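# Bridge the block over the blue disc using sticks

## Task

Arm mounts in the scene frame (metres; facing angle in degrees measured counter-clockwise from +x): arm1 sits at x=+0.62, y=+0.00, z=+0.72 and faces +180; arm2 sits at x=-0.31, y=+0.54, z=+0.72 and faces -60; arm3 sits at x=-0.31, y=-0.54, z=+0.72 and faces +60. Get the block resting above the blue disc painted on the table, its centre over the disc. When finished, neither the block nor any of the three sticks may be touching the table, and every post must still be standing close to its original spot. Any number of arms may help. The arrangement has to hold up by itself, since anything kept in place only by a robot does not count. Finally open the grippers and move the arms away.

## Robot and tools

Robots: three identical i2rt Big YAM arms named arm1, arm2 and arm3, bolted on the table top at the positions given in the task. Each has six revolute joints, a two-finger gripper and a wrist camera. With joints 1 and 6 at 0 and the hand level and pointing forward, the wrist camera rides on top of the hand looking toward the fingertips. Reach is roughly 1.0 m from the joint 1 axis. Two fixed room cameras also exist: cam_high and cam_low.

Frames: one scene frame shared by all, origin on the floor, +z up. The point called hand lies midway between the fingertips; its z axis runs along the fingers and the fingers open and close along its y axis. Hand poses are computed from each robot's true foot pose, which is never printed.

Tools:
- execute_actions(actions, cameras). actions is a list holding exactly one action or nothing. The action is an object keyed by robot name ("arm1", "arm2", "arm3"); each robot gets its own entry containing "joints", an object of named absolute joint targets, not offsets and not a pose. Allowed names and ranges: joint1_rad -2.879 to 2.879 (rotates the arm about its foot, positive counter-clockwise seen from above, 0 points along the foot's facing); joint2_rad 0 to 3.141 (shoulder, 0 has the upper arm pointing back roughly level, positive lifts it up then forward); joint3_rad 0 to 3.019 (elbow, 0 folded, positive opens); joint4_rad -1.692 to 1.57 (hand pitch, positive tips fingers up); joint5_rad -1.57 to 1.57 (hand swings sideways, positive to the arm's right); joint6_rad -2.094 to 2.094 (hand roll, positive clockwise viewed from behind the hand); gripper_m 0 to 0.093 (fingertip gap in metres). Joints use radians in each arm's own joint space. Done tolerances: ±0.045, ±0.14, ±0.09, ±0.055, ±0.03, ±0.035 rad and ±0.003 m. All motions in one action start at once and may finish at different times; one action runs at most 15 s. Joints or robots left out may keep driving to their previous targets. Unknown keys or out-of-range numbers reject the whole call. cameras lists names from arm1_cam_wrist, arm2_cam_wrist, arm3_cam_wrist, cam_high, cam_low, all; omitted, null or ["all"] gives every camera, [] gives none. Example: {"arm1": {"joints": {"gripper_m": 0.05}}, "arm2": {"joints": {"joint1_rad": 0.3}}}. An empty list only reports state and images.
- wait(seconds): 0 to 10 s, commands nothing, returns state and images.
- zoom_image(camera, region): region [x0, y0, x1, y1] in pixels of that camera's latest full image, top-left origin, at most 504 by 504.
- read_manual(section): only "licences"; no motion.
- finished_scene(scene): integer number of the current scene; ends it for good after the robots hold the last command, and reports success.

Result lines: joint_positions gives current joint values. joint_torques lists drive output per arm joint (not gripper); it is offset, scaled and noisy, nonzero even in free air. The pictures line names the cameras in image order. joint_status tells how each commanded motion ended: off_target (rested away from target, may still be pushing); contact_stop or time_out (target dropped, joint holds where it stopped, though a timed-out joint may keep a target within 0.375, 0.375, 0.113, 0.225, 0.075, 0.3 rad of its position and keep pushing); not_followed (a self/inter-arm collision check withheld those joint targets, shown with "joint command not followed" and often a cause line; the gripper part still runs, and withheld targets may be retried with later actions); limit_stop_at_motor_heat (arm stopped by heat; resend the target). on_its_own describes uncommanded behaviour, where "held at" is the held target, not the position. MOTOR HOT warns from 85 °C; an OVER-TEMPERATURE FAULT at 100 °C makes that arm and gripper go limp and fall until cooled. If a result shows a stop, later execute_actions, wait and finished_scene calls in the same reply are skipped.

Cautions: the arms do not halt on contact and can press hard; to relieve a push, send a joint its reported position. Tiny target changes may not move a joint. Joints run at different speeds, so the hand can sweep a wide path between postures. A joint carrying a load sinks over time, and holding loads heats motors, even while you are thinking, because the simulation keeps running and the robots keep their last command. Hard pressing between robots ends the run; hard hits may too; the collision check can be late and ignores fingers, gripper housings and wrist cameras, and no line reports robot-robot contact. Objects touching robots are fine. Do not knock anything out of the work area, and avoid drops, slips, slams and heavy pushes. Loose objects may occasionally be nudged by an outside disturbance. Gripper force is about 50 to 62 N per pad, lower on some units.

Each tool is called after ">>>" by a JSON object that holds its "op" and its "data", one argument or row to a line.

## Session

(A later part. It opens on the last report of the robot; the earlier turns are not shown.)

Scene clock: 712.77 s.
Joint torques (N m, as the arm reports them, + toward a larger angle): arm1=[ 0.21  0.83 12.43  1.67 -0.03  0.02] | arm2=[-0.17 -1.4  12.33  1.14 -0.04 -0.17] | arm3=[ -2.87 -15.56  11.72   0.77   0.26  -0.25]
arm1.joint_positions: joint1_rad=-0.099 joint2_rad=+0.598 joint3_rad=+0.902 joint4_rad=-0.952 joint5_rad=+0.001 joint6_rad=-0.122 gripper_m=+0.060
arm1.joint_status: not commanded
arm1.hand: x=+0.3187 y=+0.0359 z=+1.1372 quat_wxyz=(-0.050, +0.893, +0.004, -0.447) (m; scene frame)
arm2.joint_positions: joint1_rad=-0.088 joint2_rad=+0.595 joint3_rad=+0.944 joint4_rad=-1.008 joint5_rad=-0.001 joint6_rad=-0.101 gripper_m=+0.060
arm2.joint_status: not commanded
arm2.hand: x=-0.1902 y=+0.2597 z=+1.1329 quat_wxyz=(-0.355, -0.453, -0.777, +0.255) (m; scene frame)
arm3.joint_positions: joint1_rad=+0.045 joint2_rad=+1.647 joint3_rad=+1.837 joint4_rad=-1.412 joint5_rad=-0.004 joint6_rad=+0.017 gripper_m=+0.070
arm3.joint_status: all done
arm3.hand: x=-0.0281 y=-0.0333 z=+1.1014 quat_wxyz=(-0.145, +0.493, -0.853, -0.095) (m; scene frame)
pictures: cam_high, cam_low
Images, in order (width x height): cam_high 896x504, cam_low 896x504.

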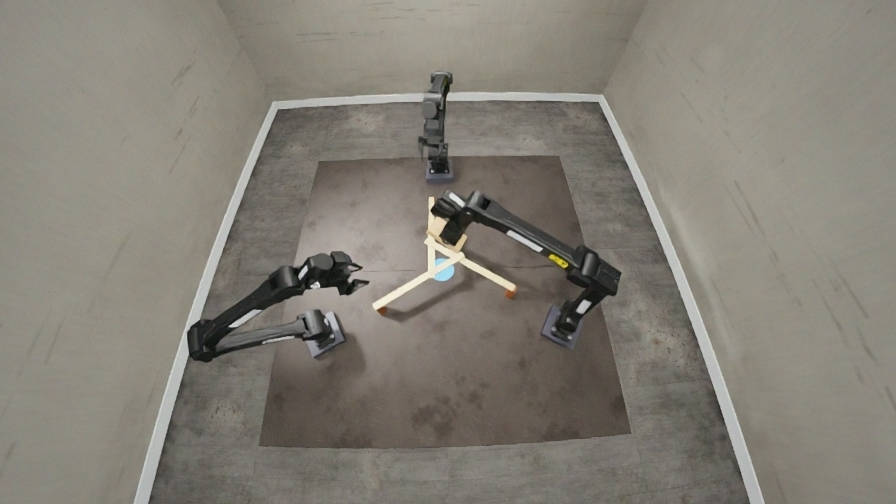

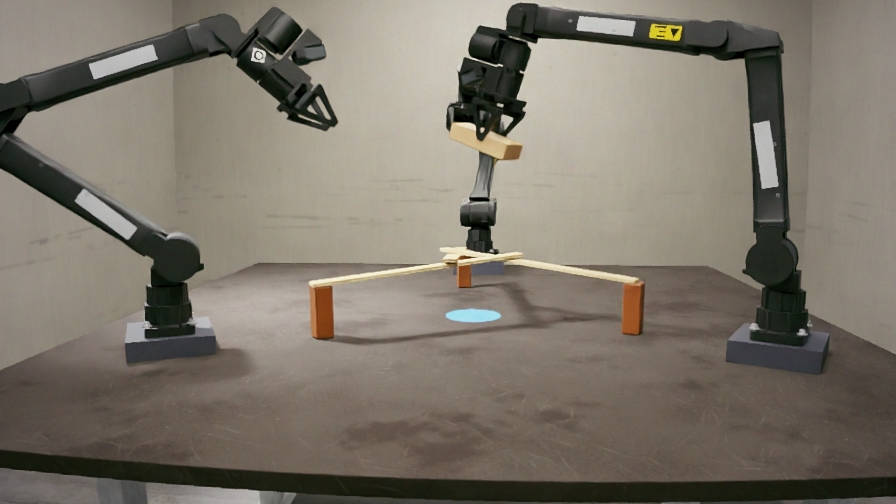

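>>> {"op": "execute_actions", "data": {
  "actions": [
    {"arm3":{"joints":{"joint1_rad":0.025,"joint2_rad":1.94}}}
  ],
  "cameras": ["arm3_cam_wrist","cam_low","cam_high"]
}}

>>> {"op": "zoom_image", "data": {
  "camera": "cam_high",
  "region": [380, 190, 540, 310]
}}

>>> {"op": "zoom_image", "data": {
  "camera": "cam_low",
  "region": [390, 190, 570, 330]
}}

Scene clock: 719.20 s.
Joint torques (N m, as the arm reports them, + toward a larger angle): arm1=[ 0.21  0.77 12.43  1.7  -0.02  0.02] | arm2=[-0.02 -1.48 12.31  1.07 -0.04 -0.17] | arm3=[ -2.98 -20.77  10.38   0.22   0.26  -0.26]
arm1.joint_positions: joint1_rad=-0.099 joint2_rad=+0.598 joint3_rad=+0.902 joint4_rad=-0.952 joint5_rad=+0.001 joint6_rad=-0.122 gripper_m=+0.060
arm1.joint_status: not commanded
arm1.hand: x=+0.3187 y=+0.0359 z=+1.1372 quat_wxyz=(-0.050, +0.893, +0.004, -0.447) (m; scene frame)
arm2.joint_positions: joint1_rad=-0.088 joint2_rad=+0.595 joint3_rad=+0.944 joint4_rad=-1.008 joint5_rad=-0.001 joint6_rad=-0.101 gripper_m=+0.060
arm2.joint_status: not commanded
arm2.hand: x=-0.1902 y=+0.2597 z=+1.1329 quat_wxyz=(-0.355, -0.453, -0.777, +0.255) (m; scene frame)
arm3.joint_positions: joint1_rad=+0.038 joint2_rad=+1.956 joint3_rad=+1.850 joint4_rad=-1.413 joint5_rad=-0.004 joint6_rad=+0.016 gripper_m=+0.070
arm3.joint_status: all done
arm3.hand: x=-0.0053 y=+0.0025 z=+0.9280 quat_wxyz=(-0.019, +0.498, -0.867, -0.020) (m; scene frame)
pictures: arm3_cam_wrist, cam_high, cam_low
Images, in order (width x height): arm3_cam_wrist 504x504, cam_high 896x504, cam_low 896x504.

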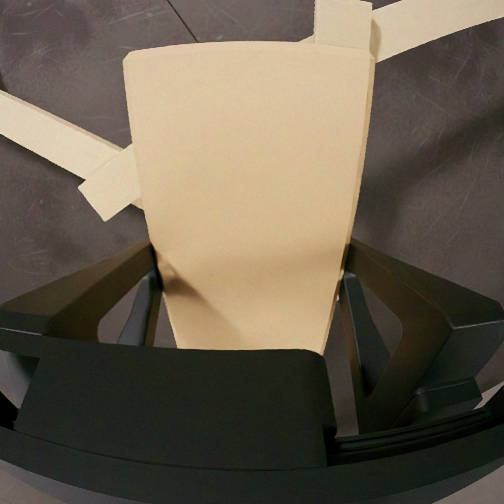

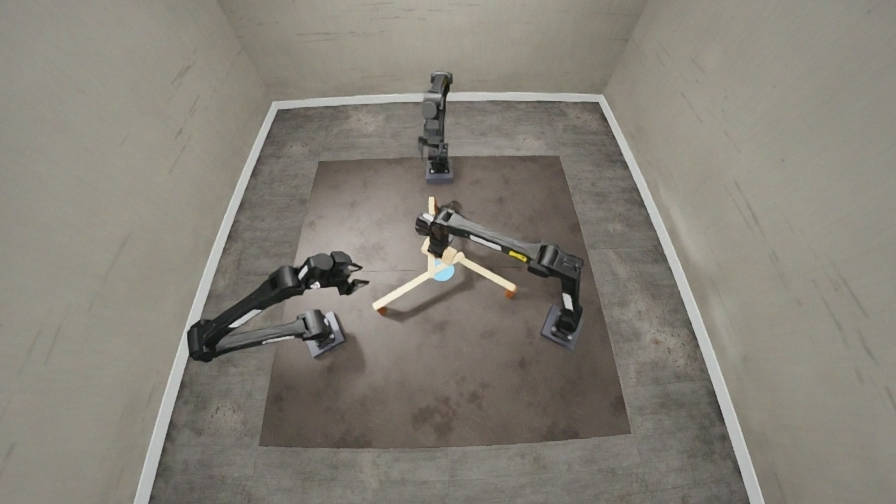

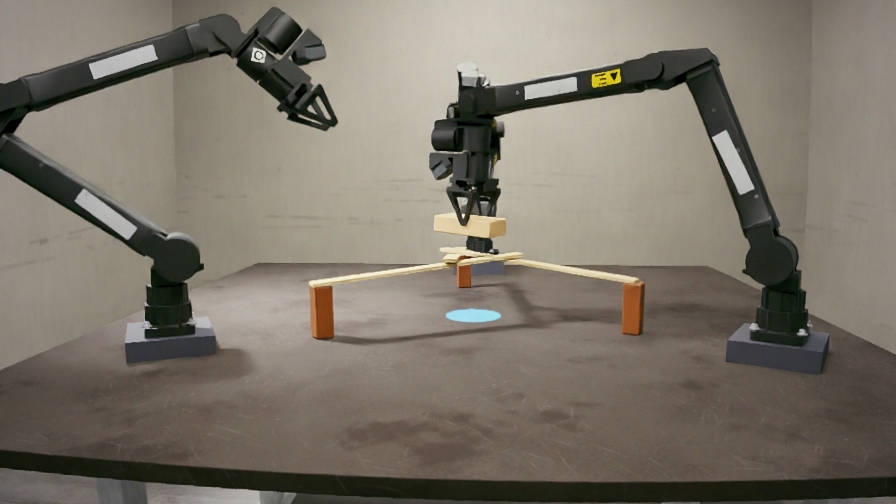

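Region (380, 190, 540, 310) of cam_high's 896x504 image, scaled by 3.150, with more detail than that image has; it fills the top 378 rows of this view, and the rest is white.

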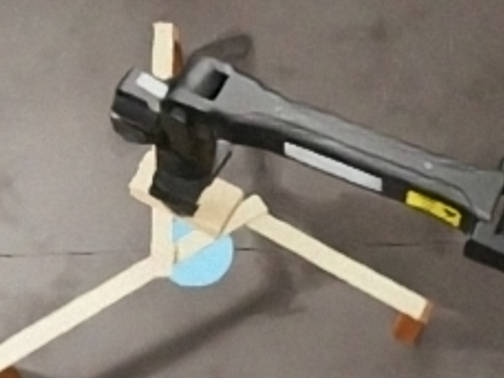

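Region (390, 190, 570, 330) of cam_low's 896x504 image, scaled by 2.800, with more detail than that image has.

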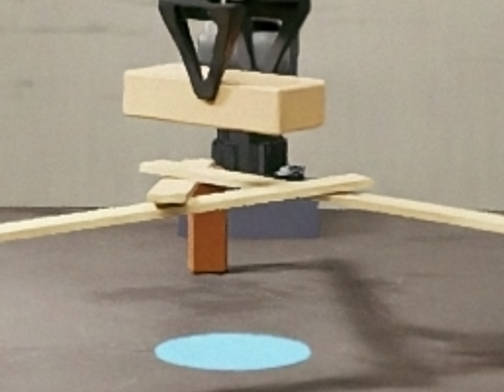

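>>> {"op": "execute_actions", "data": {
  "actions": []
}}

Scene clock: 731.50 s.
Joint torques (N m, as the arm reports them, + toward a larger angle): arm1=[ 0.14  0.75 12.44  1.67 -0.03  0.01] | arm2=[-0.18 -1.54 12.3   1.1  -0.04 -0.18] | arm3=[ -2.79 -20.46  10.37   0.25   0.24  -0.27]
arm1.joint_positions: joint1_rad=-0.099 joint2_rad=+0.598 joint3_rad=+0.902 joint4_rad=-0.952 joint5_rad=+0.001 joint6_rad=-0.122 gripper_m=+0.060
arm1.joint_status: not commanded
arm1.hand: x=+0.3187 y=+0.0359 z=+1.1372 quat_wxyz=(-0.050, +0.893, +0.004, -0.447) (m; scene frame)
arm2.joint_positions: joint1_rad=-0.088 joint2_rad=+0.595 joint3_rad=+0.944 joint4_rad=-1.008 joint5_rad=-0.001 joint6_rad=-0.101 gripper_m=+0.060
arm2.joint_status: not commanded
arm2.hand: x=-0.1902 y=+0.2597 z=+1.1329 quat_wxyz=(-0.355, -0.453, -0.777, +0.255) (m; scene frame)
arm3.joint_positions: joint1_rad=+0.038 joint2_rad=+1.956 joint3_rad=+1.850 joint4_rad=-1.413 joint5_rad=-0.004 joint6_rad=+0.016 gripper_m=+0.070
arm3.joint_status: all done
arm3.hand: x=-0.0053 y=+0.0025 z=+0.9280 quat_wxyz=(-0.019, +0.498, -0.867, -0.020) (m; scene frame)
pictures: arm1_cam_wrist, arm2_cam_wrist, arm3_cam_wrist, cam_high, cam_low
Images, in order (width x height): arm1_cam_wrist 504x504, arm2_cam_wrist 504x504, arm3_cam_wrist 504x504, cam_high 896x504, cam_low 896x504.

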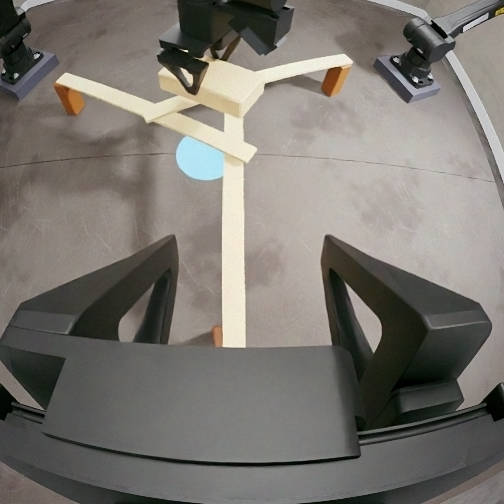

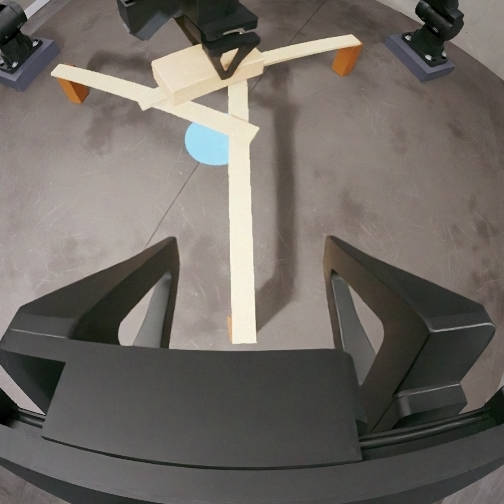

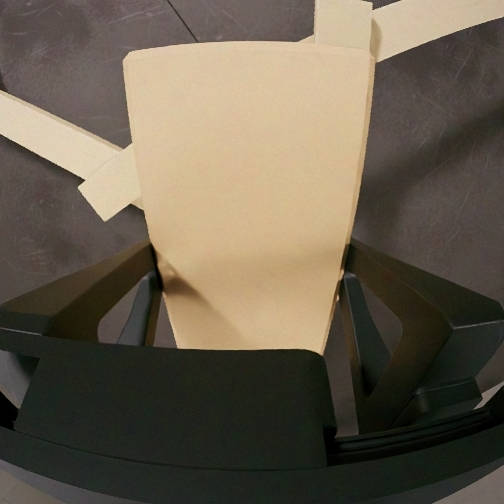

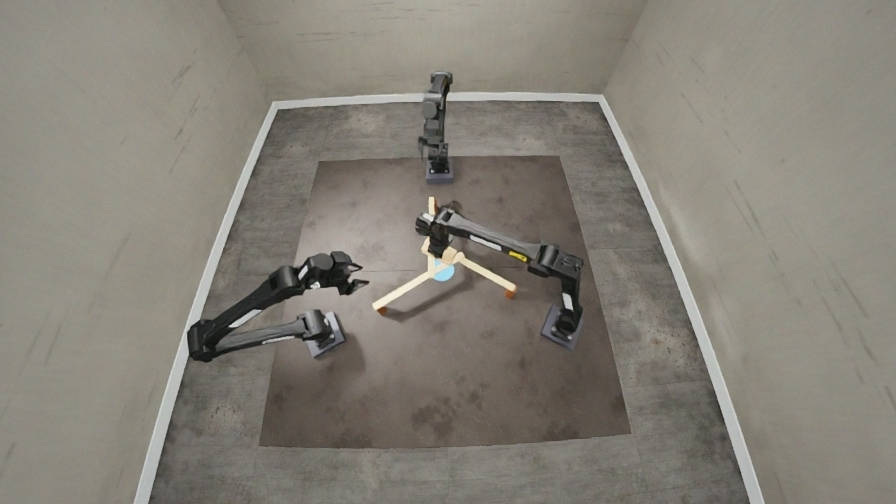

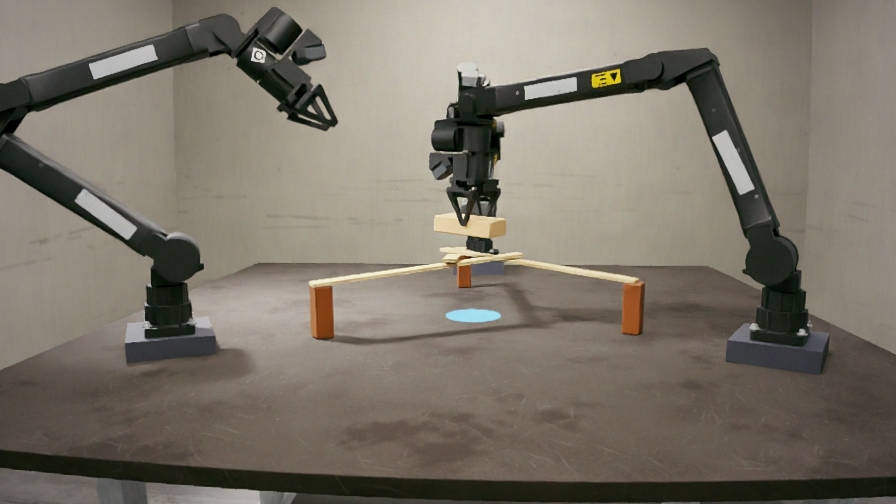

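>>> {"op": "execute_actions", "data": {
  "actions": [
    {"arm3":{"joints":{"joint2_rad":1.968,"joint3_rad":1.776,"joint4_rad":-1.322}}}
  ],
  "cameras": ["cam_low","cam_high"]
}}

>>> {"op": "zoom_image", "data": {
  "camera": "cam_low",
  "region": [400, 190, 560, 290]
}}

Scene clock: 740.87 s.
Joint torques (N m, as the arm reports them, + toward a larger angle): arm1=[ 0.15  0.77 12.42  1.68 -0.02  0.02] | arm2=[-0.22 -1.51 12.29  1.08 -0.05 -0.17] | arm3=[ -3.14 -20.61   7.8    0.73   0.22  -0.23]
arm1.joint_positions: joint1_rad=-0.099 joint2_rad=+0.598 joint3_rad=+0.902 joint4_rad=-0.952 joint5_rad=+0.001 joint6_rad=-0.122 gripper_m=+0.060
arm1.joint_status: not commanded
arm1.hand: x=+0.3187 y=+0.0359 z=+1.1372 quat_wxyz=(-0.050, +0.893, +0.004, -0.447) (m; scene frame)
arm2.joint_positions: joint1_rad=-0.088 joint2_rad=+0.595 joint3_rad=+0.944 joint4_rad=-1.008 joint5_rad=-0.001 joint6_rad=-0.101 gripper_m=+0.060
arm2.joint_status: not commanded
arm2.hand: x=-0.1902 y=+0.2597 z=+1.1329 quat_wxyz=(-0.355, -0.453, -0.777, +0.255) (m; scene frame)
arm3.joint_positions: joint1_rad=+0.038 joint2_rad=+1.981 joint3_rad=+1.769 joint4_rad=-1.336 joint5_rad=-0.003 joint6_rad=+0.016 gripper_m=+0.070
arm3.joint_status: all done
arm3.hand: x=-0.0084 y=-0.0022 z=+0.8821 quat_wxyz=(-0.006, +0.498, -0.867, -0.012) (m; scene frame)
pictures: cam_high, cam_low
Images, in order (width x height): cam_high 896x504, cam_low 896x504.

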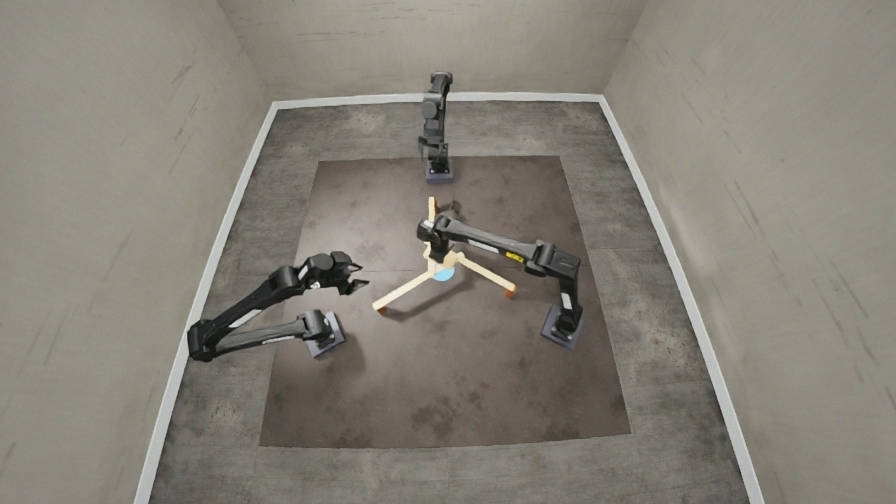

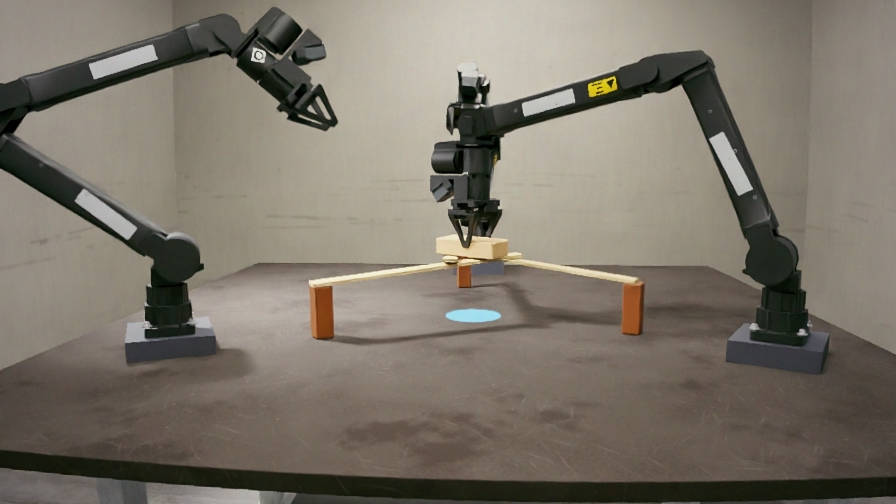

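Region (400, 190, 560, 290) of cam_low's 896x504 image, scaled by 3.150, with more detail than that image has; it fills the top 315 rows of this view, and the rest is white.

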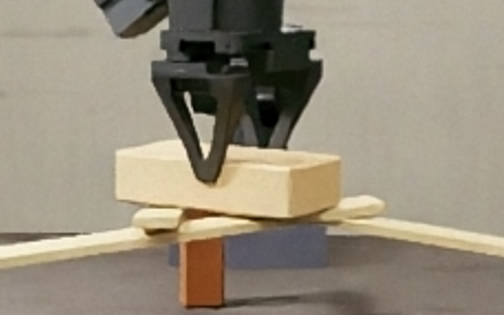

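>>> {"op": "execute_actions", "data": {
  "actions": [],
  "cameras": ["arm1_cam_wrist","arm2_cam_wrist","arm3_cam_wrist","cam_low"]
}}

>>> {"op": "zoom_image", "data": {
  "camera": "cam_low",
  "region": [420, 220, 540, 290]
}}

>>> {"op": "zoom_image", "data": {
  "camera": "arm2_cam_wrist",
  "region": [120, 20, 320, 180]
}}

>>> {"op": "zoom_image", "data": {
  "camera": "arm1_cam_wrist",
  "region": [120, 20, 320, 200]
}}

Scene clock: 744.40 s.
Joint torques (N m, as the arm reports them, + toward a larger angle): arm1=[ 0.12  0.77 12.45  1.67 -0.02  0.01] | arm2=[-0.23 -1.6  12.31  1.03 -0.04 -0.17] | arm3=[ -2.86 -20.58   7.88   0.84   0.25  -0.24]
arm1.joint_positions: joint1_rad=-0.099 joint2_rad=+0.598 joint3_rad=+0.902 joint4_rad=-0.952 joint5_rad=+0.001 joint6_rad=-0.122 gripper_m=+0.060
arm1.joint_status: not commanded
arm1.hand: x=+0.3187 y=+0.0359 z=+1.1372 quat_wxyz=(-0.050, +0.893, +0.004, -0.447) (m; scene frame)
arm2.joint_positions: joint1_rad=-0.088 joint2_rad=+0.595 joint3_rad=+0.944 joint4_rad=-1.008 joint5_rad=-0.001 joint6_rad=-0.101 gripper_m=+0.060
arm2.joint_status: not commanded
arm2.hand: x=-0.1902 y=+0.2597 z=+1.1329 quat_wxyz=(-0.355, -0.453, -0.777, +0.255) (m; scene frame)
arm3.joint_positions: joint1_rad=+0.038 joint2_rad=+1.981 joint3_rad=+1.769 joint4_rad=-1.336 joint5_rad=-0.003 joint6_rad=+0.016 gripper_m=+0.070
arm3.joint_status: all done
arm3.hand: x=-0.0084 y=-0.0022 z=+0.8821 quat_wxyz=(-0.006, +0.498, -0.867, -0.012) (m; scene frame)
pictures: arm1_cam_wrist, arm2_cam_wrist, arm3_cam_wrist, cam_low
Images, in order (width x height): arm1_cam_wrist 504x504, arm2_cam_wrist 504x504, arm3_cam_wrist 504x504, cam_low 896x504.

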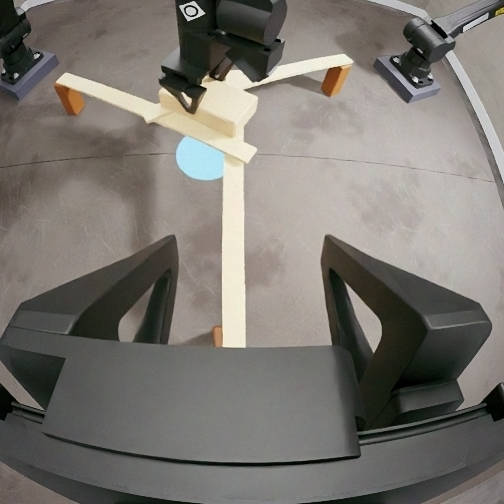

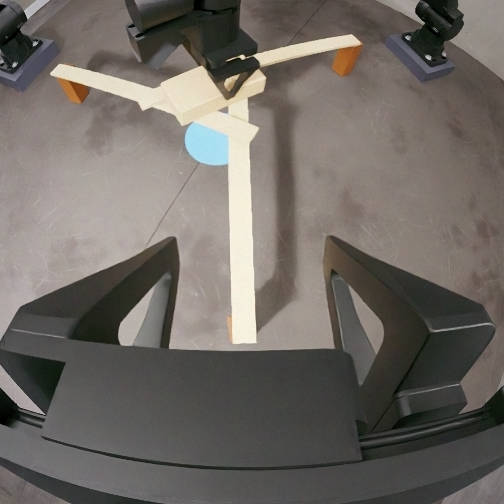

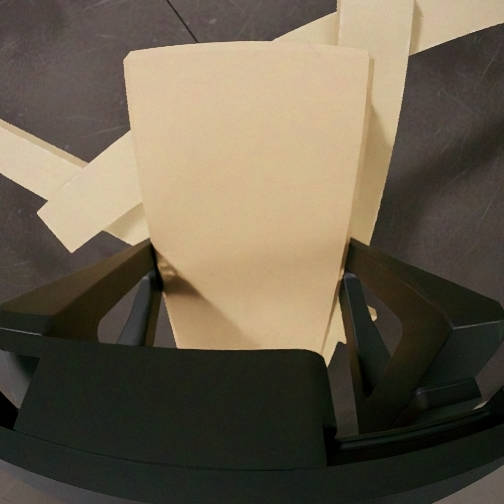

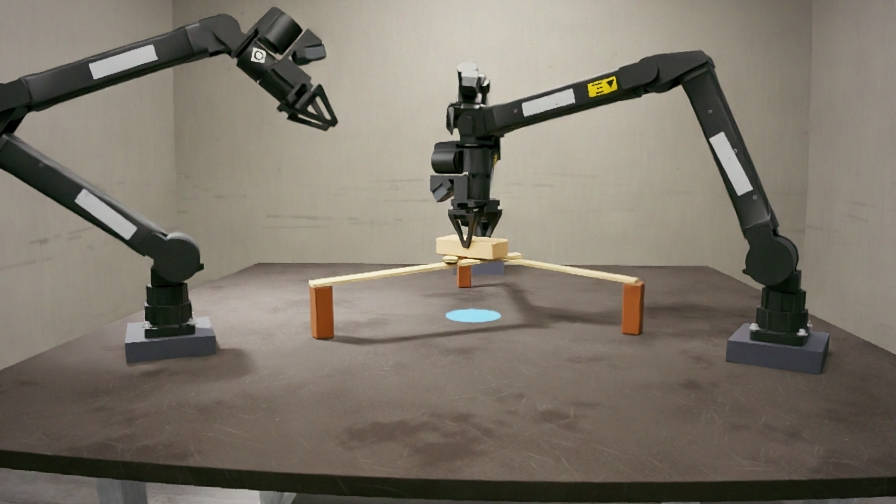

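Region (420, 220, 540, 290) of cam_low's 896x504 image, scaled by 4.200, with more detail than that image has; it fills the top 294 rows of this view, and the rest is white.

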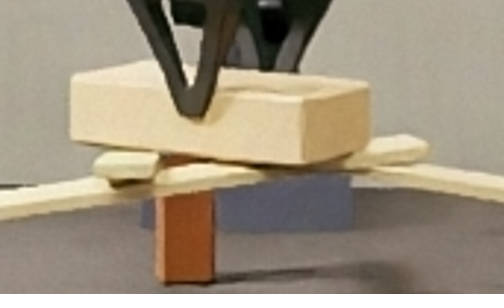

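Region (120, 20, 320, 180) of arm2_cam_wrist's 504x504 image, scaled by 2.520, with more detail than that image has; it fills the top 403 rows of this view, and the rest is white.

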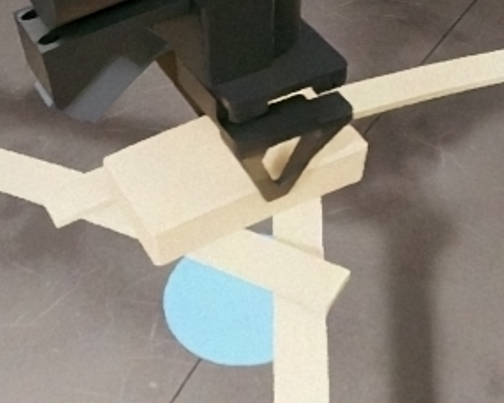

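Region (120, 20, 320, 200) of arm1_cam_wrist's 504x504 image, scaled by 2.520, with more detail than that image has; it fills the top 454 rows of this view, and the rest is white.

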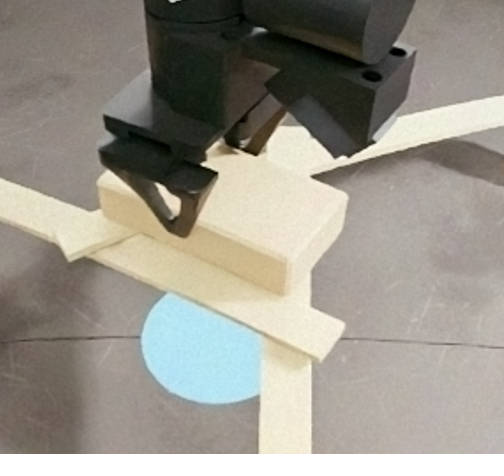

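>>> {"op": "execute_actions", "data": {
  "actions": [
    {"arm3":{"joints":{"joint3_rad":1.754,"joint4_rad":-1.305}}}
  ],
  "cameras": ["cam_low","arm3_cam_wrist"]
}}

>>> {"op": "zoom_image", "data": {
  "camera": "cam_low",
  "region": [420, 220, 540, 290]
}}

Scene clock: 756.13 s.
Joint torques (N m, as the arm reports them, + toward a larger angle): arm1=[ 0.21  0.73 12.43  1.69 -0.02  0.02] | arm2=[-0.14 -1.49 12.25  1.13 -0.04 -0.17] | arm3=[ -3.16 -20.17   6.79   1.06   0.21  -0.23]
arm1.joint_positions: joint1_rad=-0.099 joint2_rad=+0.598 joint3_rad=+0.902 joint4_rad=-0.952 joint5_rad=+0.001 joint6_rad=-0.122 gripper_m=+0.060
arm1.joint_status: not commanded
arm1.hand: x=+0.3187 y=+0.0359 z=+1.1372 quat_wxyz=(-0.050, +0.893, +0.004, -0.447) (m; scene frame)
arm2.joint_positions: joint1_rad=-0.088 joint2_rad=+0.595 joint3_rad=+0.944 joint4_rad=-1.008 joint5_rad=-0.001 joint6_rad=-0.101 gripper_m=+0.060
arm2.joint_status: not commanded
arm2.hand: x=-0.1902 y=+0.2597 z=+1.1329 quat_wxyz=(-0.355, -0.453, -0.777, +0.255) (m; scene frame)
arm3.joint_positions: joint1_rad=+0.038 joint2_rad=+1.978 joint3_rad=+1.761 joint4_rad=-1.324 joint5_rad=-0.002 joint6_rad=+0.016 gripper_m=+0.070
arm3.joint_status: all done
arm3.hand: x=-0.0081 y=-0.0020 z=+0.8810 quat_wxyz=(-0.010, +0.498, -0.867, -0.013) (m; scene frame)
pictures: arm3_cam_wrist, cam_low
Images, in order (width x height): arm3_cam_wrist 504x504, cam_low 896x504.

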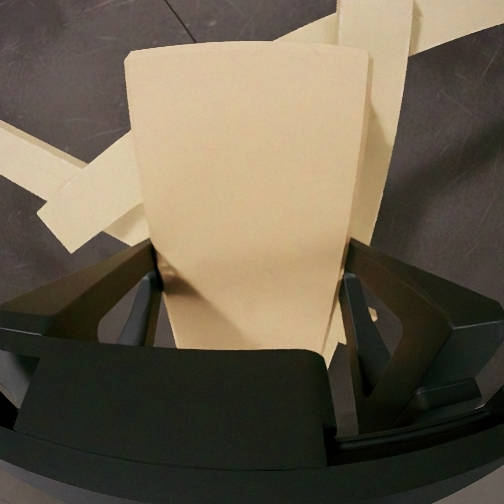

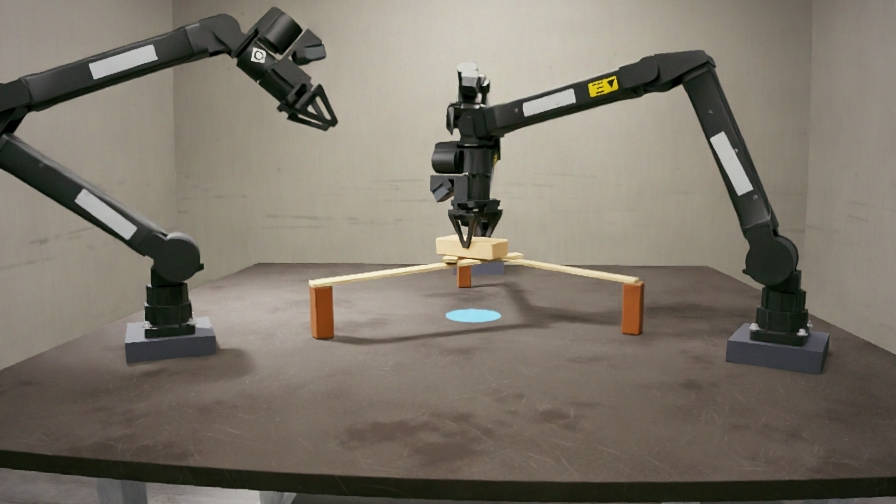

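Region (420, 220, 540, 290) of cam_low's 896x504 image, scaled by 4.200, with more detail than that image has; it fills the top 294 rows of this view, and the rest is white.

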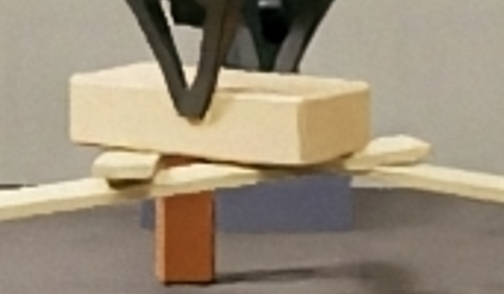

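>>> {"op": "execute_actions", "data": {
  "actions": [
    {"arm3":{"joints":{"gripper_m":0.09}}}
  ],
  "cameras": ["cam_low","arm3_cam_wrist","arm1_cam_wrist"]
}}

>>> {"op": "zoom_image", "data": {
  "camera": "cam_low",
  "region": [420, 220, 540, 290]
}}

Scene clock: 767.67 s.
Joint torques (N m, as the arm reports them, + toward a larger angle): arm1=[ 0.19  0.8  12.43  1.69 -0.02  0.01] | arm2=[-0.1  -1.56 12.3   1.11 -0.05 -0.18] | arm3=[ -3.16 -20.35   6.65   0.71   0.21  -0.23]
arm1.joint_positions: joint1_rad=-0.099 joint2_rad=+0.598 joint3_rad=+0.902 joint4_rad=-0.952 joint5_rad=+0.001 joint6_rad=-0.122 gripper_m=+0.060
arm1.joint_status: not commanded
arm1.hand: x=+0.3187 y=+0.0359 z=+1.1372 quat_wxyz=(-0.050, +0.893, +0.004, -0.447) (m; scene frame)
arm2.joint_positions: joint1_rad=-0.088 joint2_rad=+0.595 joint3_rad=+0.944 joint4_rad=-1.008 joint5_rad=-0.001 joint6_rad=-0.101 gripper_m=+0.060
arm2.joint_status: not commanded
arm2.hand: x=-0.1902 y=+0.2597 z=+1.1329 quat_wxyz=(-0.355, -0.453, -0.777, +0.255) (m; scene frame)
arm3.joint_positions: joint1_rad=+0.038 joint2_rad=+1.978 joint3_rad=+1.761 joint4_rad=-1.315 joint5_rad=-0.002 joint6_rad=+0.016 gripper_m=+0.090
arm3.joint_status: all done
arm3.hand: x=-0.0070 y=-0.0001 z=+0.8811 quat_wxyz=(-0.013, +0.498, -0.867, -0.016) (m; scene frame)
pictures: arm1_cam_wrist, arm3_cam_wrist, cam_low
Images, in order (width x height): arm1_cam_wrist 504x504, arm3_cam_wrist 504x504, cam_low 896x504.

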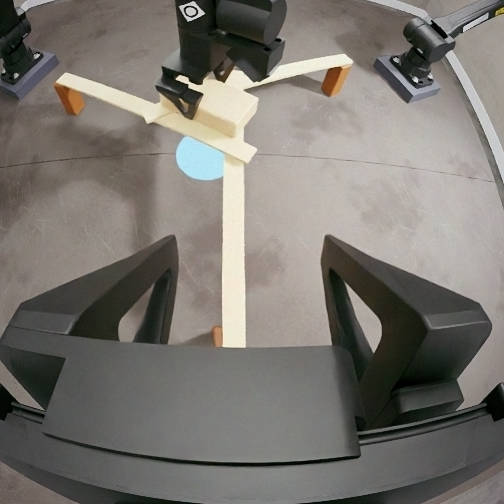

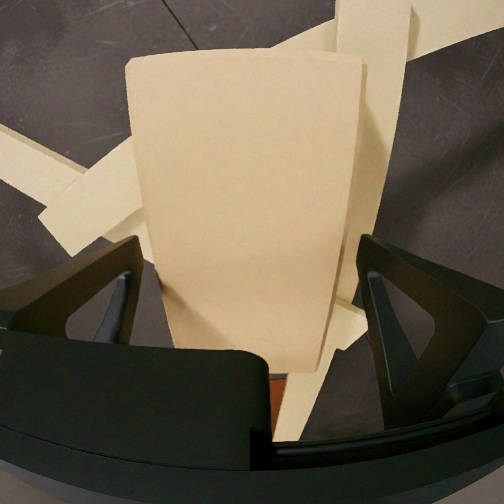

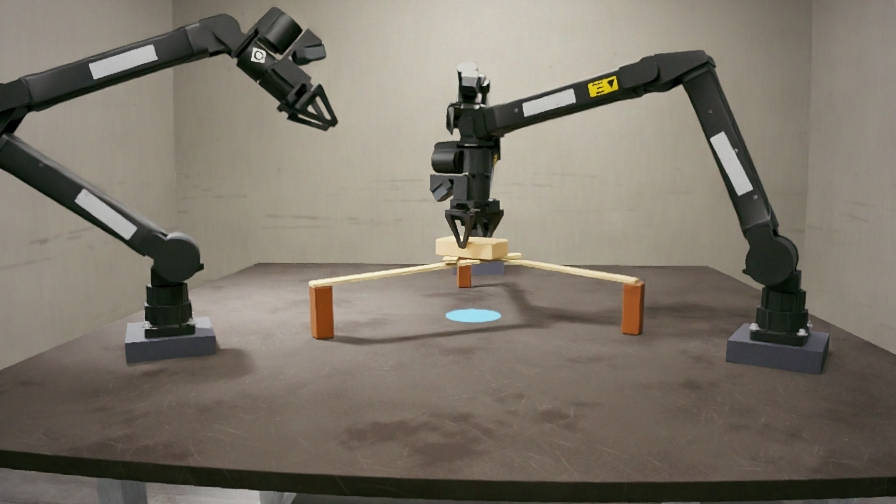

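Region (420, 220, 540, 290) of cam_low's 896x504 image, scaled by 4.200, with more detail than that image has; it fills the top 294 rows of this view, and the rest is white.

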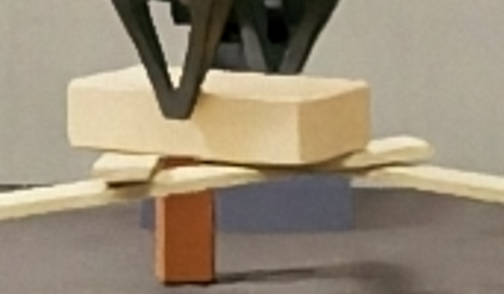

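>>> {"op": "execute_actions", "data": {
  "actions": [
    {"arm3":{"joints":{"joint2_rad":1.6}}}
  ],
  "cameras": ["cam_low"]
}}

>>> {"op": "execute_actions", "data": {
  "actions": [
    {"arm3":{"joints":{"joint2_rad":0.9,"joint3_rad":1.2,"joint4_rad":-1.1}}}
  ]
}}

Scene clock: 773.83 s.
Joint torques (N m, as the arm reports them, + toward a larger angle): arm1=[ 0.2   0.8  12.46  1.67 -0.02  0.02] | arm2=[-0.29 -1.51 12.24  1.14 -0.04 -0.18] | arm3=[ -2.82 -15.43   8.55   1.27   0.21  -0.25]
arm1.joint_positions: joint1_rad=-0.099 joint2_rad=+0.598 joint3_rad=+0.902 joint4_rad=-0.952 joint5_rad=+0.001 joint6_rad=-0.122 gripper_m=+0.060
arm1.joint_status: not commanded
arm1.hand: x=+0.3187 y=+0.0359 z=+1.1372 quat_wxyz=(-0.050, +0.893, +0.004, -0.447) (m; scene frame)
arm2.joint_positions: joint1_rad=-0.088 joint2_rad=+0.595 joint3_rad=+0.944 joint4_rad=-1.008 joint5_rad=-0.001 joint6_rad=-0.101 gripper_m=+0.060
arm2.joint_status: not commanded
arm2.hand: x=-0.1902 y=+0.2597 z=+1.1329 quat_wxyz=(-0.355, -0.453, -0.777, +0.255) (m; scene frame)
arm3.joint_positions: joint1_rad=+0.038 joint2_rad=+1.609 joint3_rad=+1.744 joint4_rad=-1.313 joint5_rad=-0.002 joint6_rad=+0.016 gripper_m=+0.090
arm3.joint_status: all done
arm3.hand: x=-0.0247 y=-0.0360 z=+1.0884 quat_wxyz=(-0.165, +0.488, -0.851, -0.105) (m; scene frame)
pictures: cam_low
Images, in order (width x height): cam_low 896x504.

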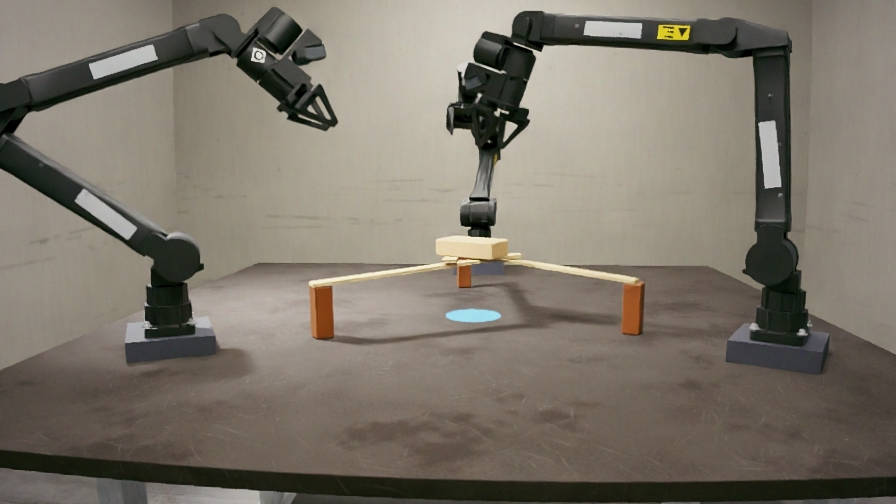

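Scene clock: 775.40 s.
Joint torques (N m, as the arm reports them, + toward a larger angle): arm1=[ 0.06  0.85 12.45  1.69 -0.03  0.01] | arm2=[-0.17 -1.56 12.25  1.13 -0.04 -0.18] | arm3=[-2.82 -3.77  7.69  2.17  0.19 -0.24]
arm1.joint_positions: joint1_rad=-0.099 joint2_rad=+0.598 joint3_rad=+0.902 joint4_rad=-0.952 joint5_rad=+0.001 joint6_rad=-0.122 gripper_m=+0.060
arm1.joint_status: not commanded
arm1.hand: x=+0.3187 y=+0.0359 z=+1.1372 quat_wxyz=(-0.050, +0.893, +0.004, -0.447) (m; scene frame)
arm2.joint_positions: joint1_rad=-0.088 joint2_rad=+0.595 joint3_rad=+0.944 joint4_rad=-1.008 joint5_rad=-0.001 joint6_rad=-0.101 gripper_m=+0.060
arm2.joint_status: not commanded
arm2.hand: x=-0.1902 y=+0.2597 z=+1.1329 quat_wxyz=(-0.355, -0.453, -0.777, +0.255) (m; scene frame)
arm3.joint_positions: joint1_rad=+0.038 joint2_rad=+0.897 joint3_rad=+1.205 joint4_rad=-1.115 joint5_rad=-0.002 joint6_rad=+0.016 gripper_m=+0.090
arm3.joint_status: all done
arm3.hand: x=-0.1239 y=-0.2144 z=+1.1646 quat_wxyz=(-0.317, +0.461, -0.805, -0.196) (m; scene frame)
pictures: arm1_cam_wrist, arm2_cam_wrist, arm3_cam_wrist, cam_high, cam_low
Images, in order (width x height): arm1_cam_wrist 504x504, arm2_cam_wrist 504x504, arm3_cam_wrist 504x504, cam_high 896x504, cam_low 896x504.

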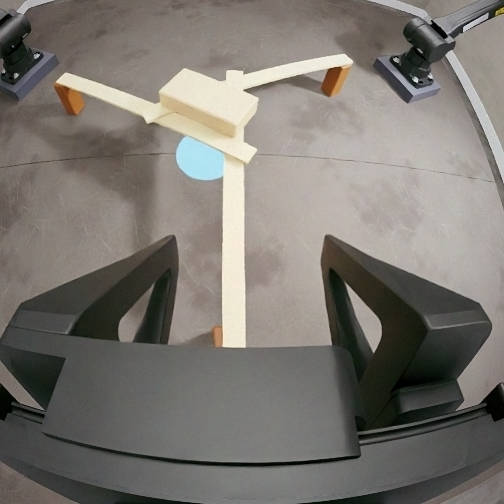

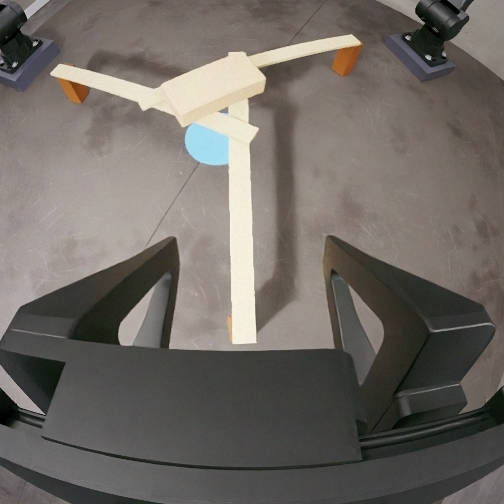

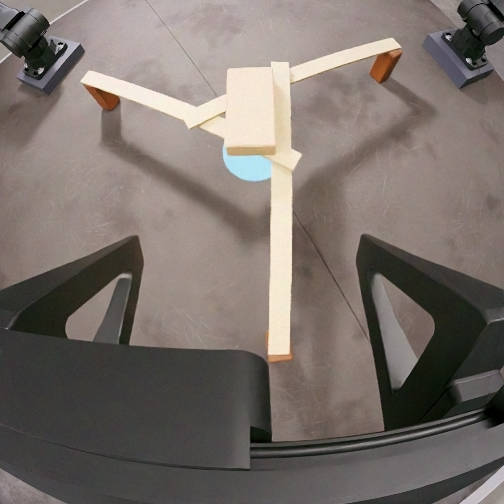

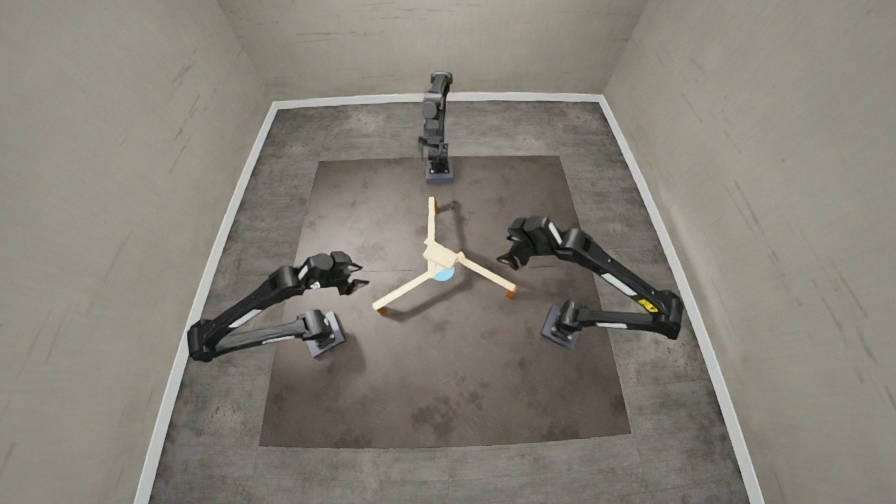

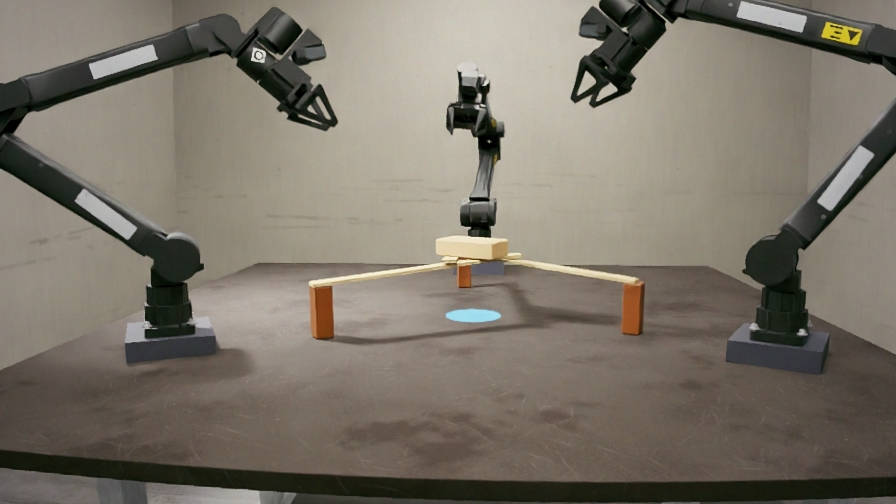

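>>> {"op": "zoom_image", "data": {
  "camera": "cam_high",
  "region": [400, 220, 490, 300]
}}

>>> {"op": "zoom_image", "data": {
  "camera": "arm3_cam_wrist",
  "region": [170, 40, 330, 200]
}}

Region (400, 220, 490, 300) of cam_high's 896x504 image, scaled by 5.600, with more detail than that image has.

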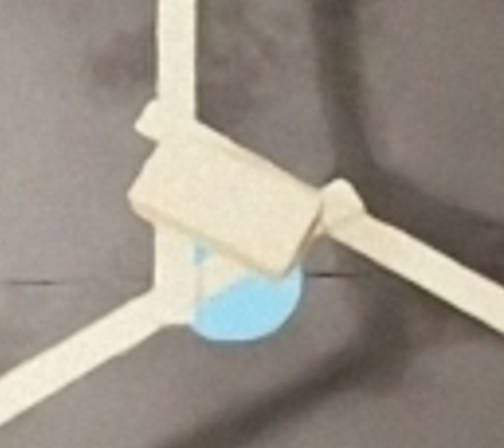

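Region (170, 40, 330, 200) of arm3_cam_wrist's 504x504 image, scaled by 3.150, with more detail than that image has.

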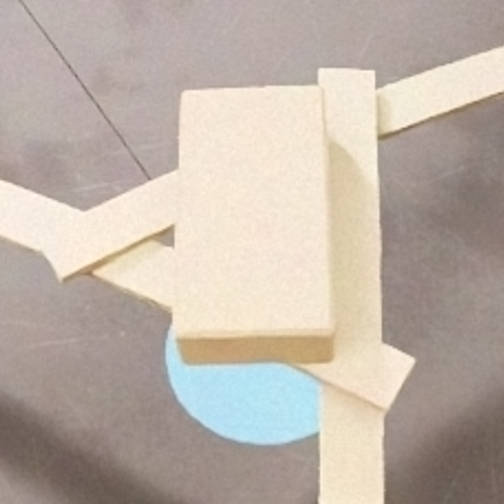

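>>> {"op": "finished_scene", "data": {
  "scene": 2
}}

The scene is finished: the task was done.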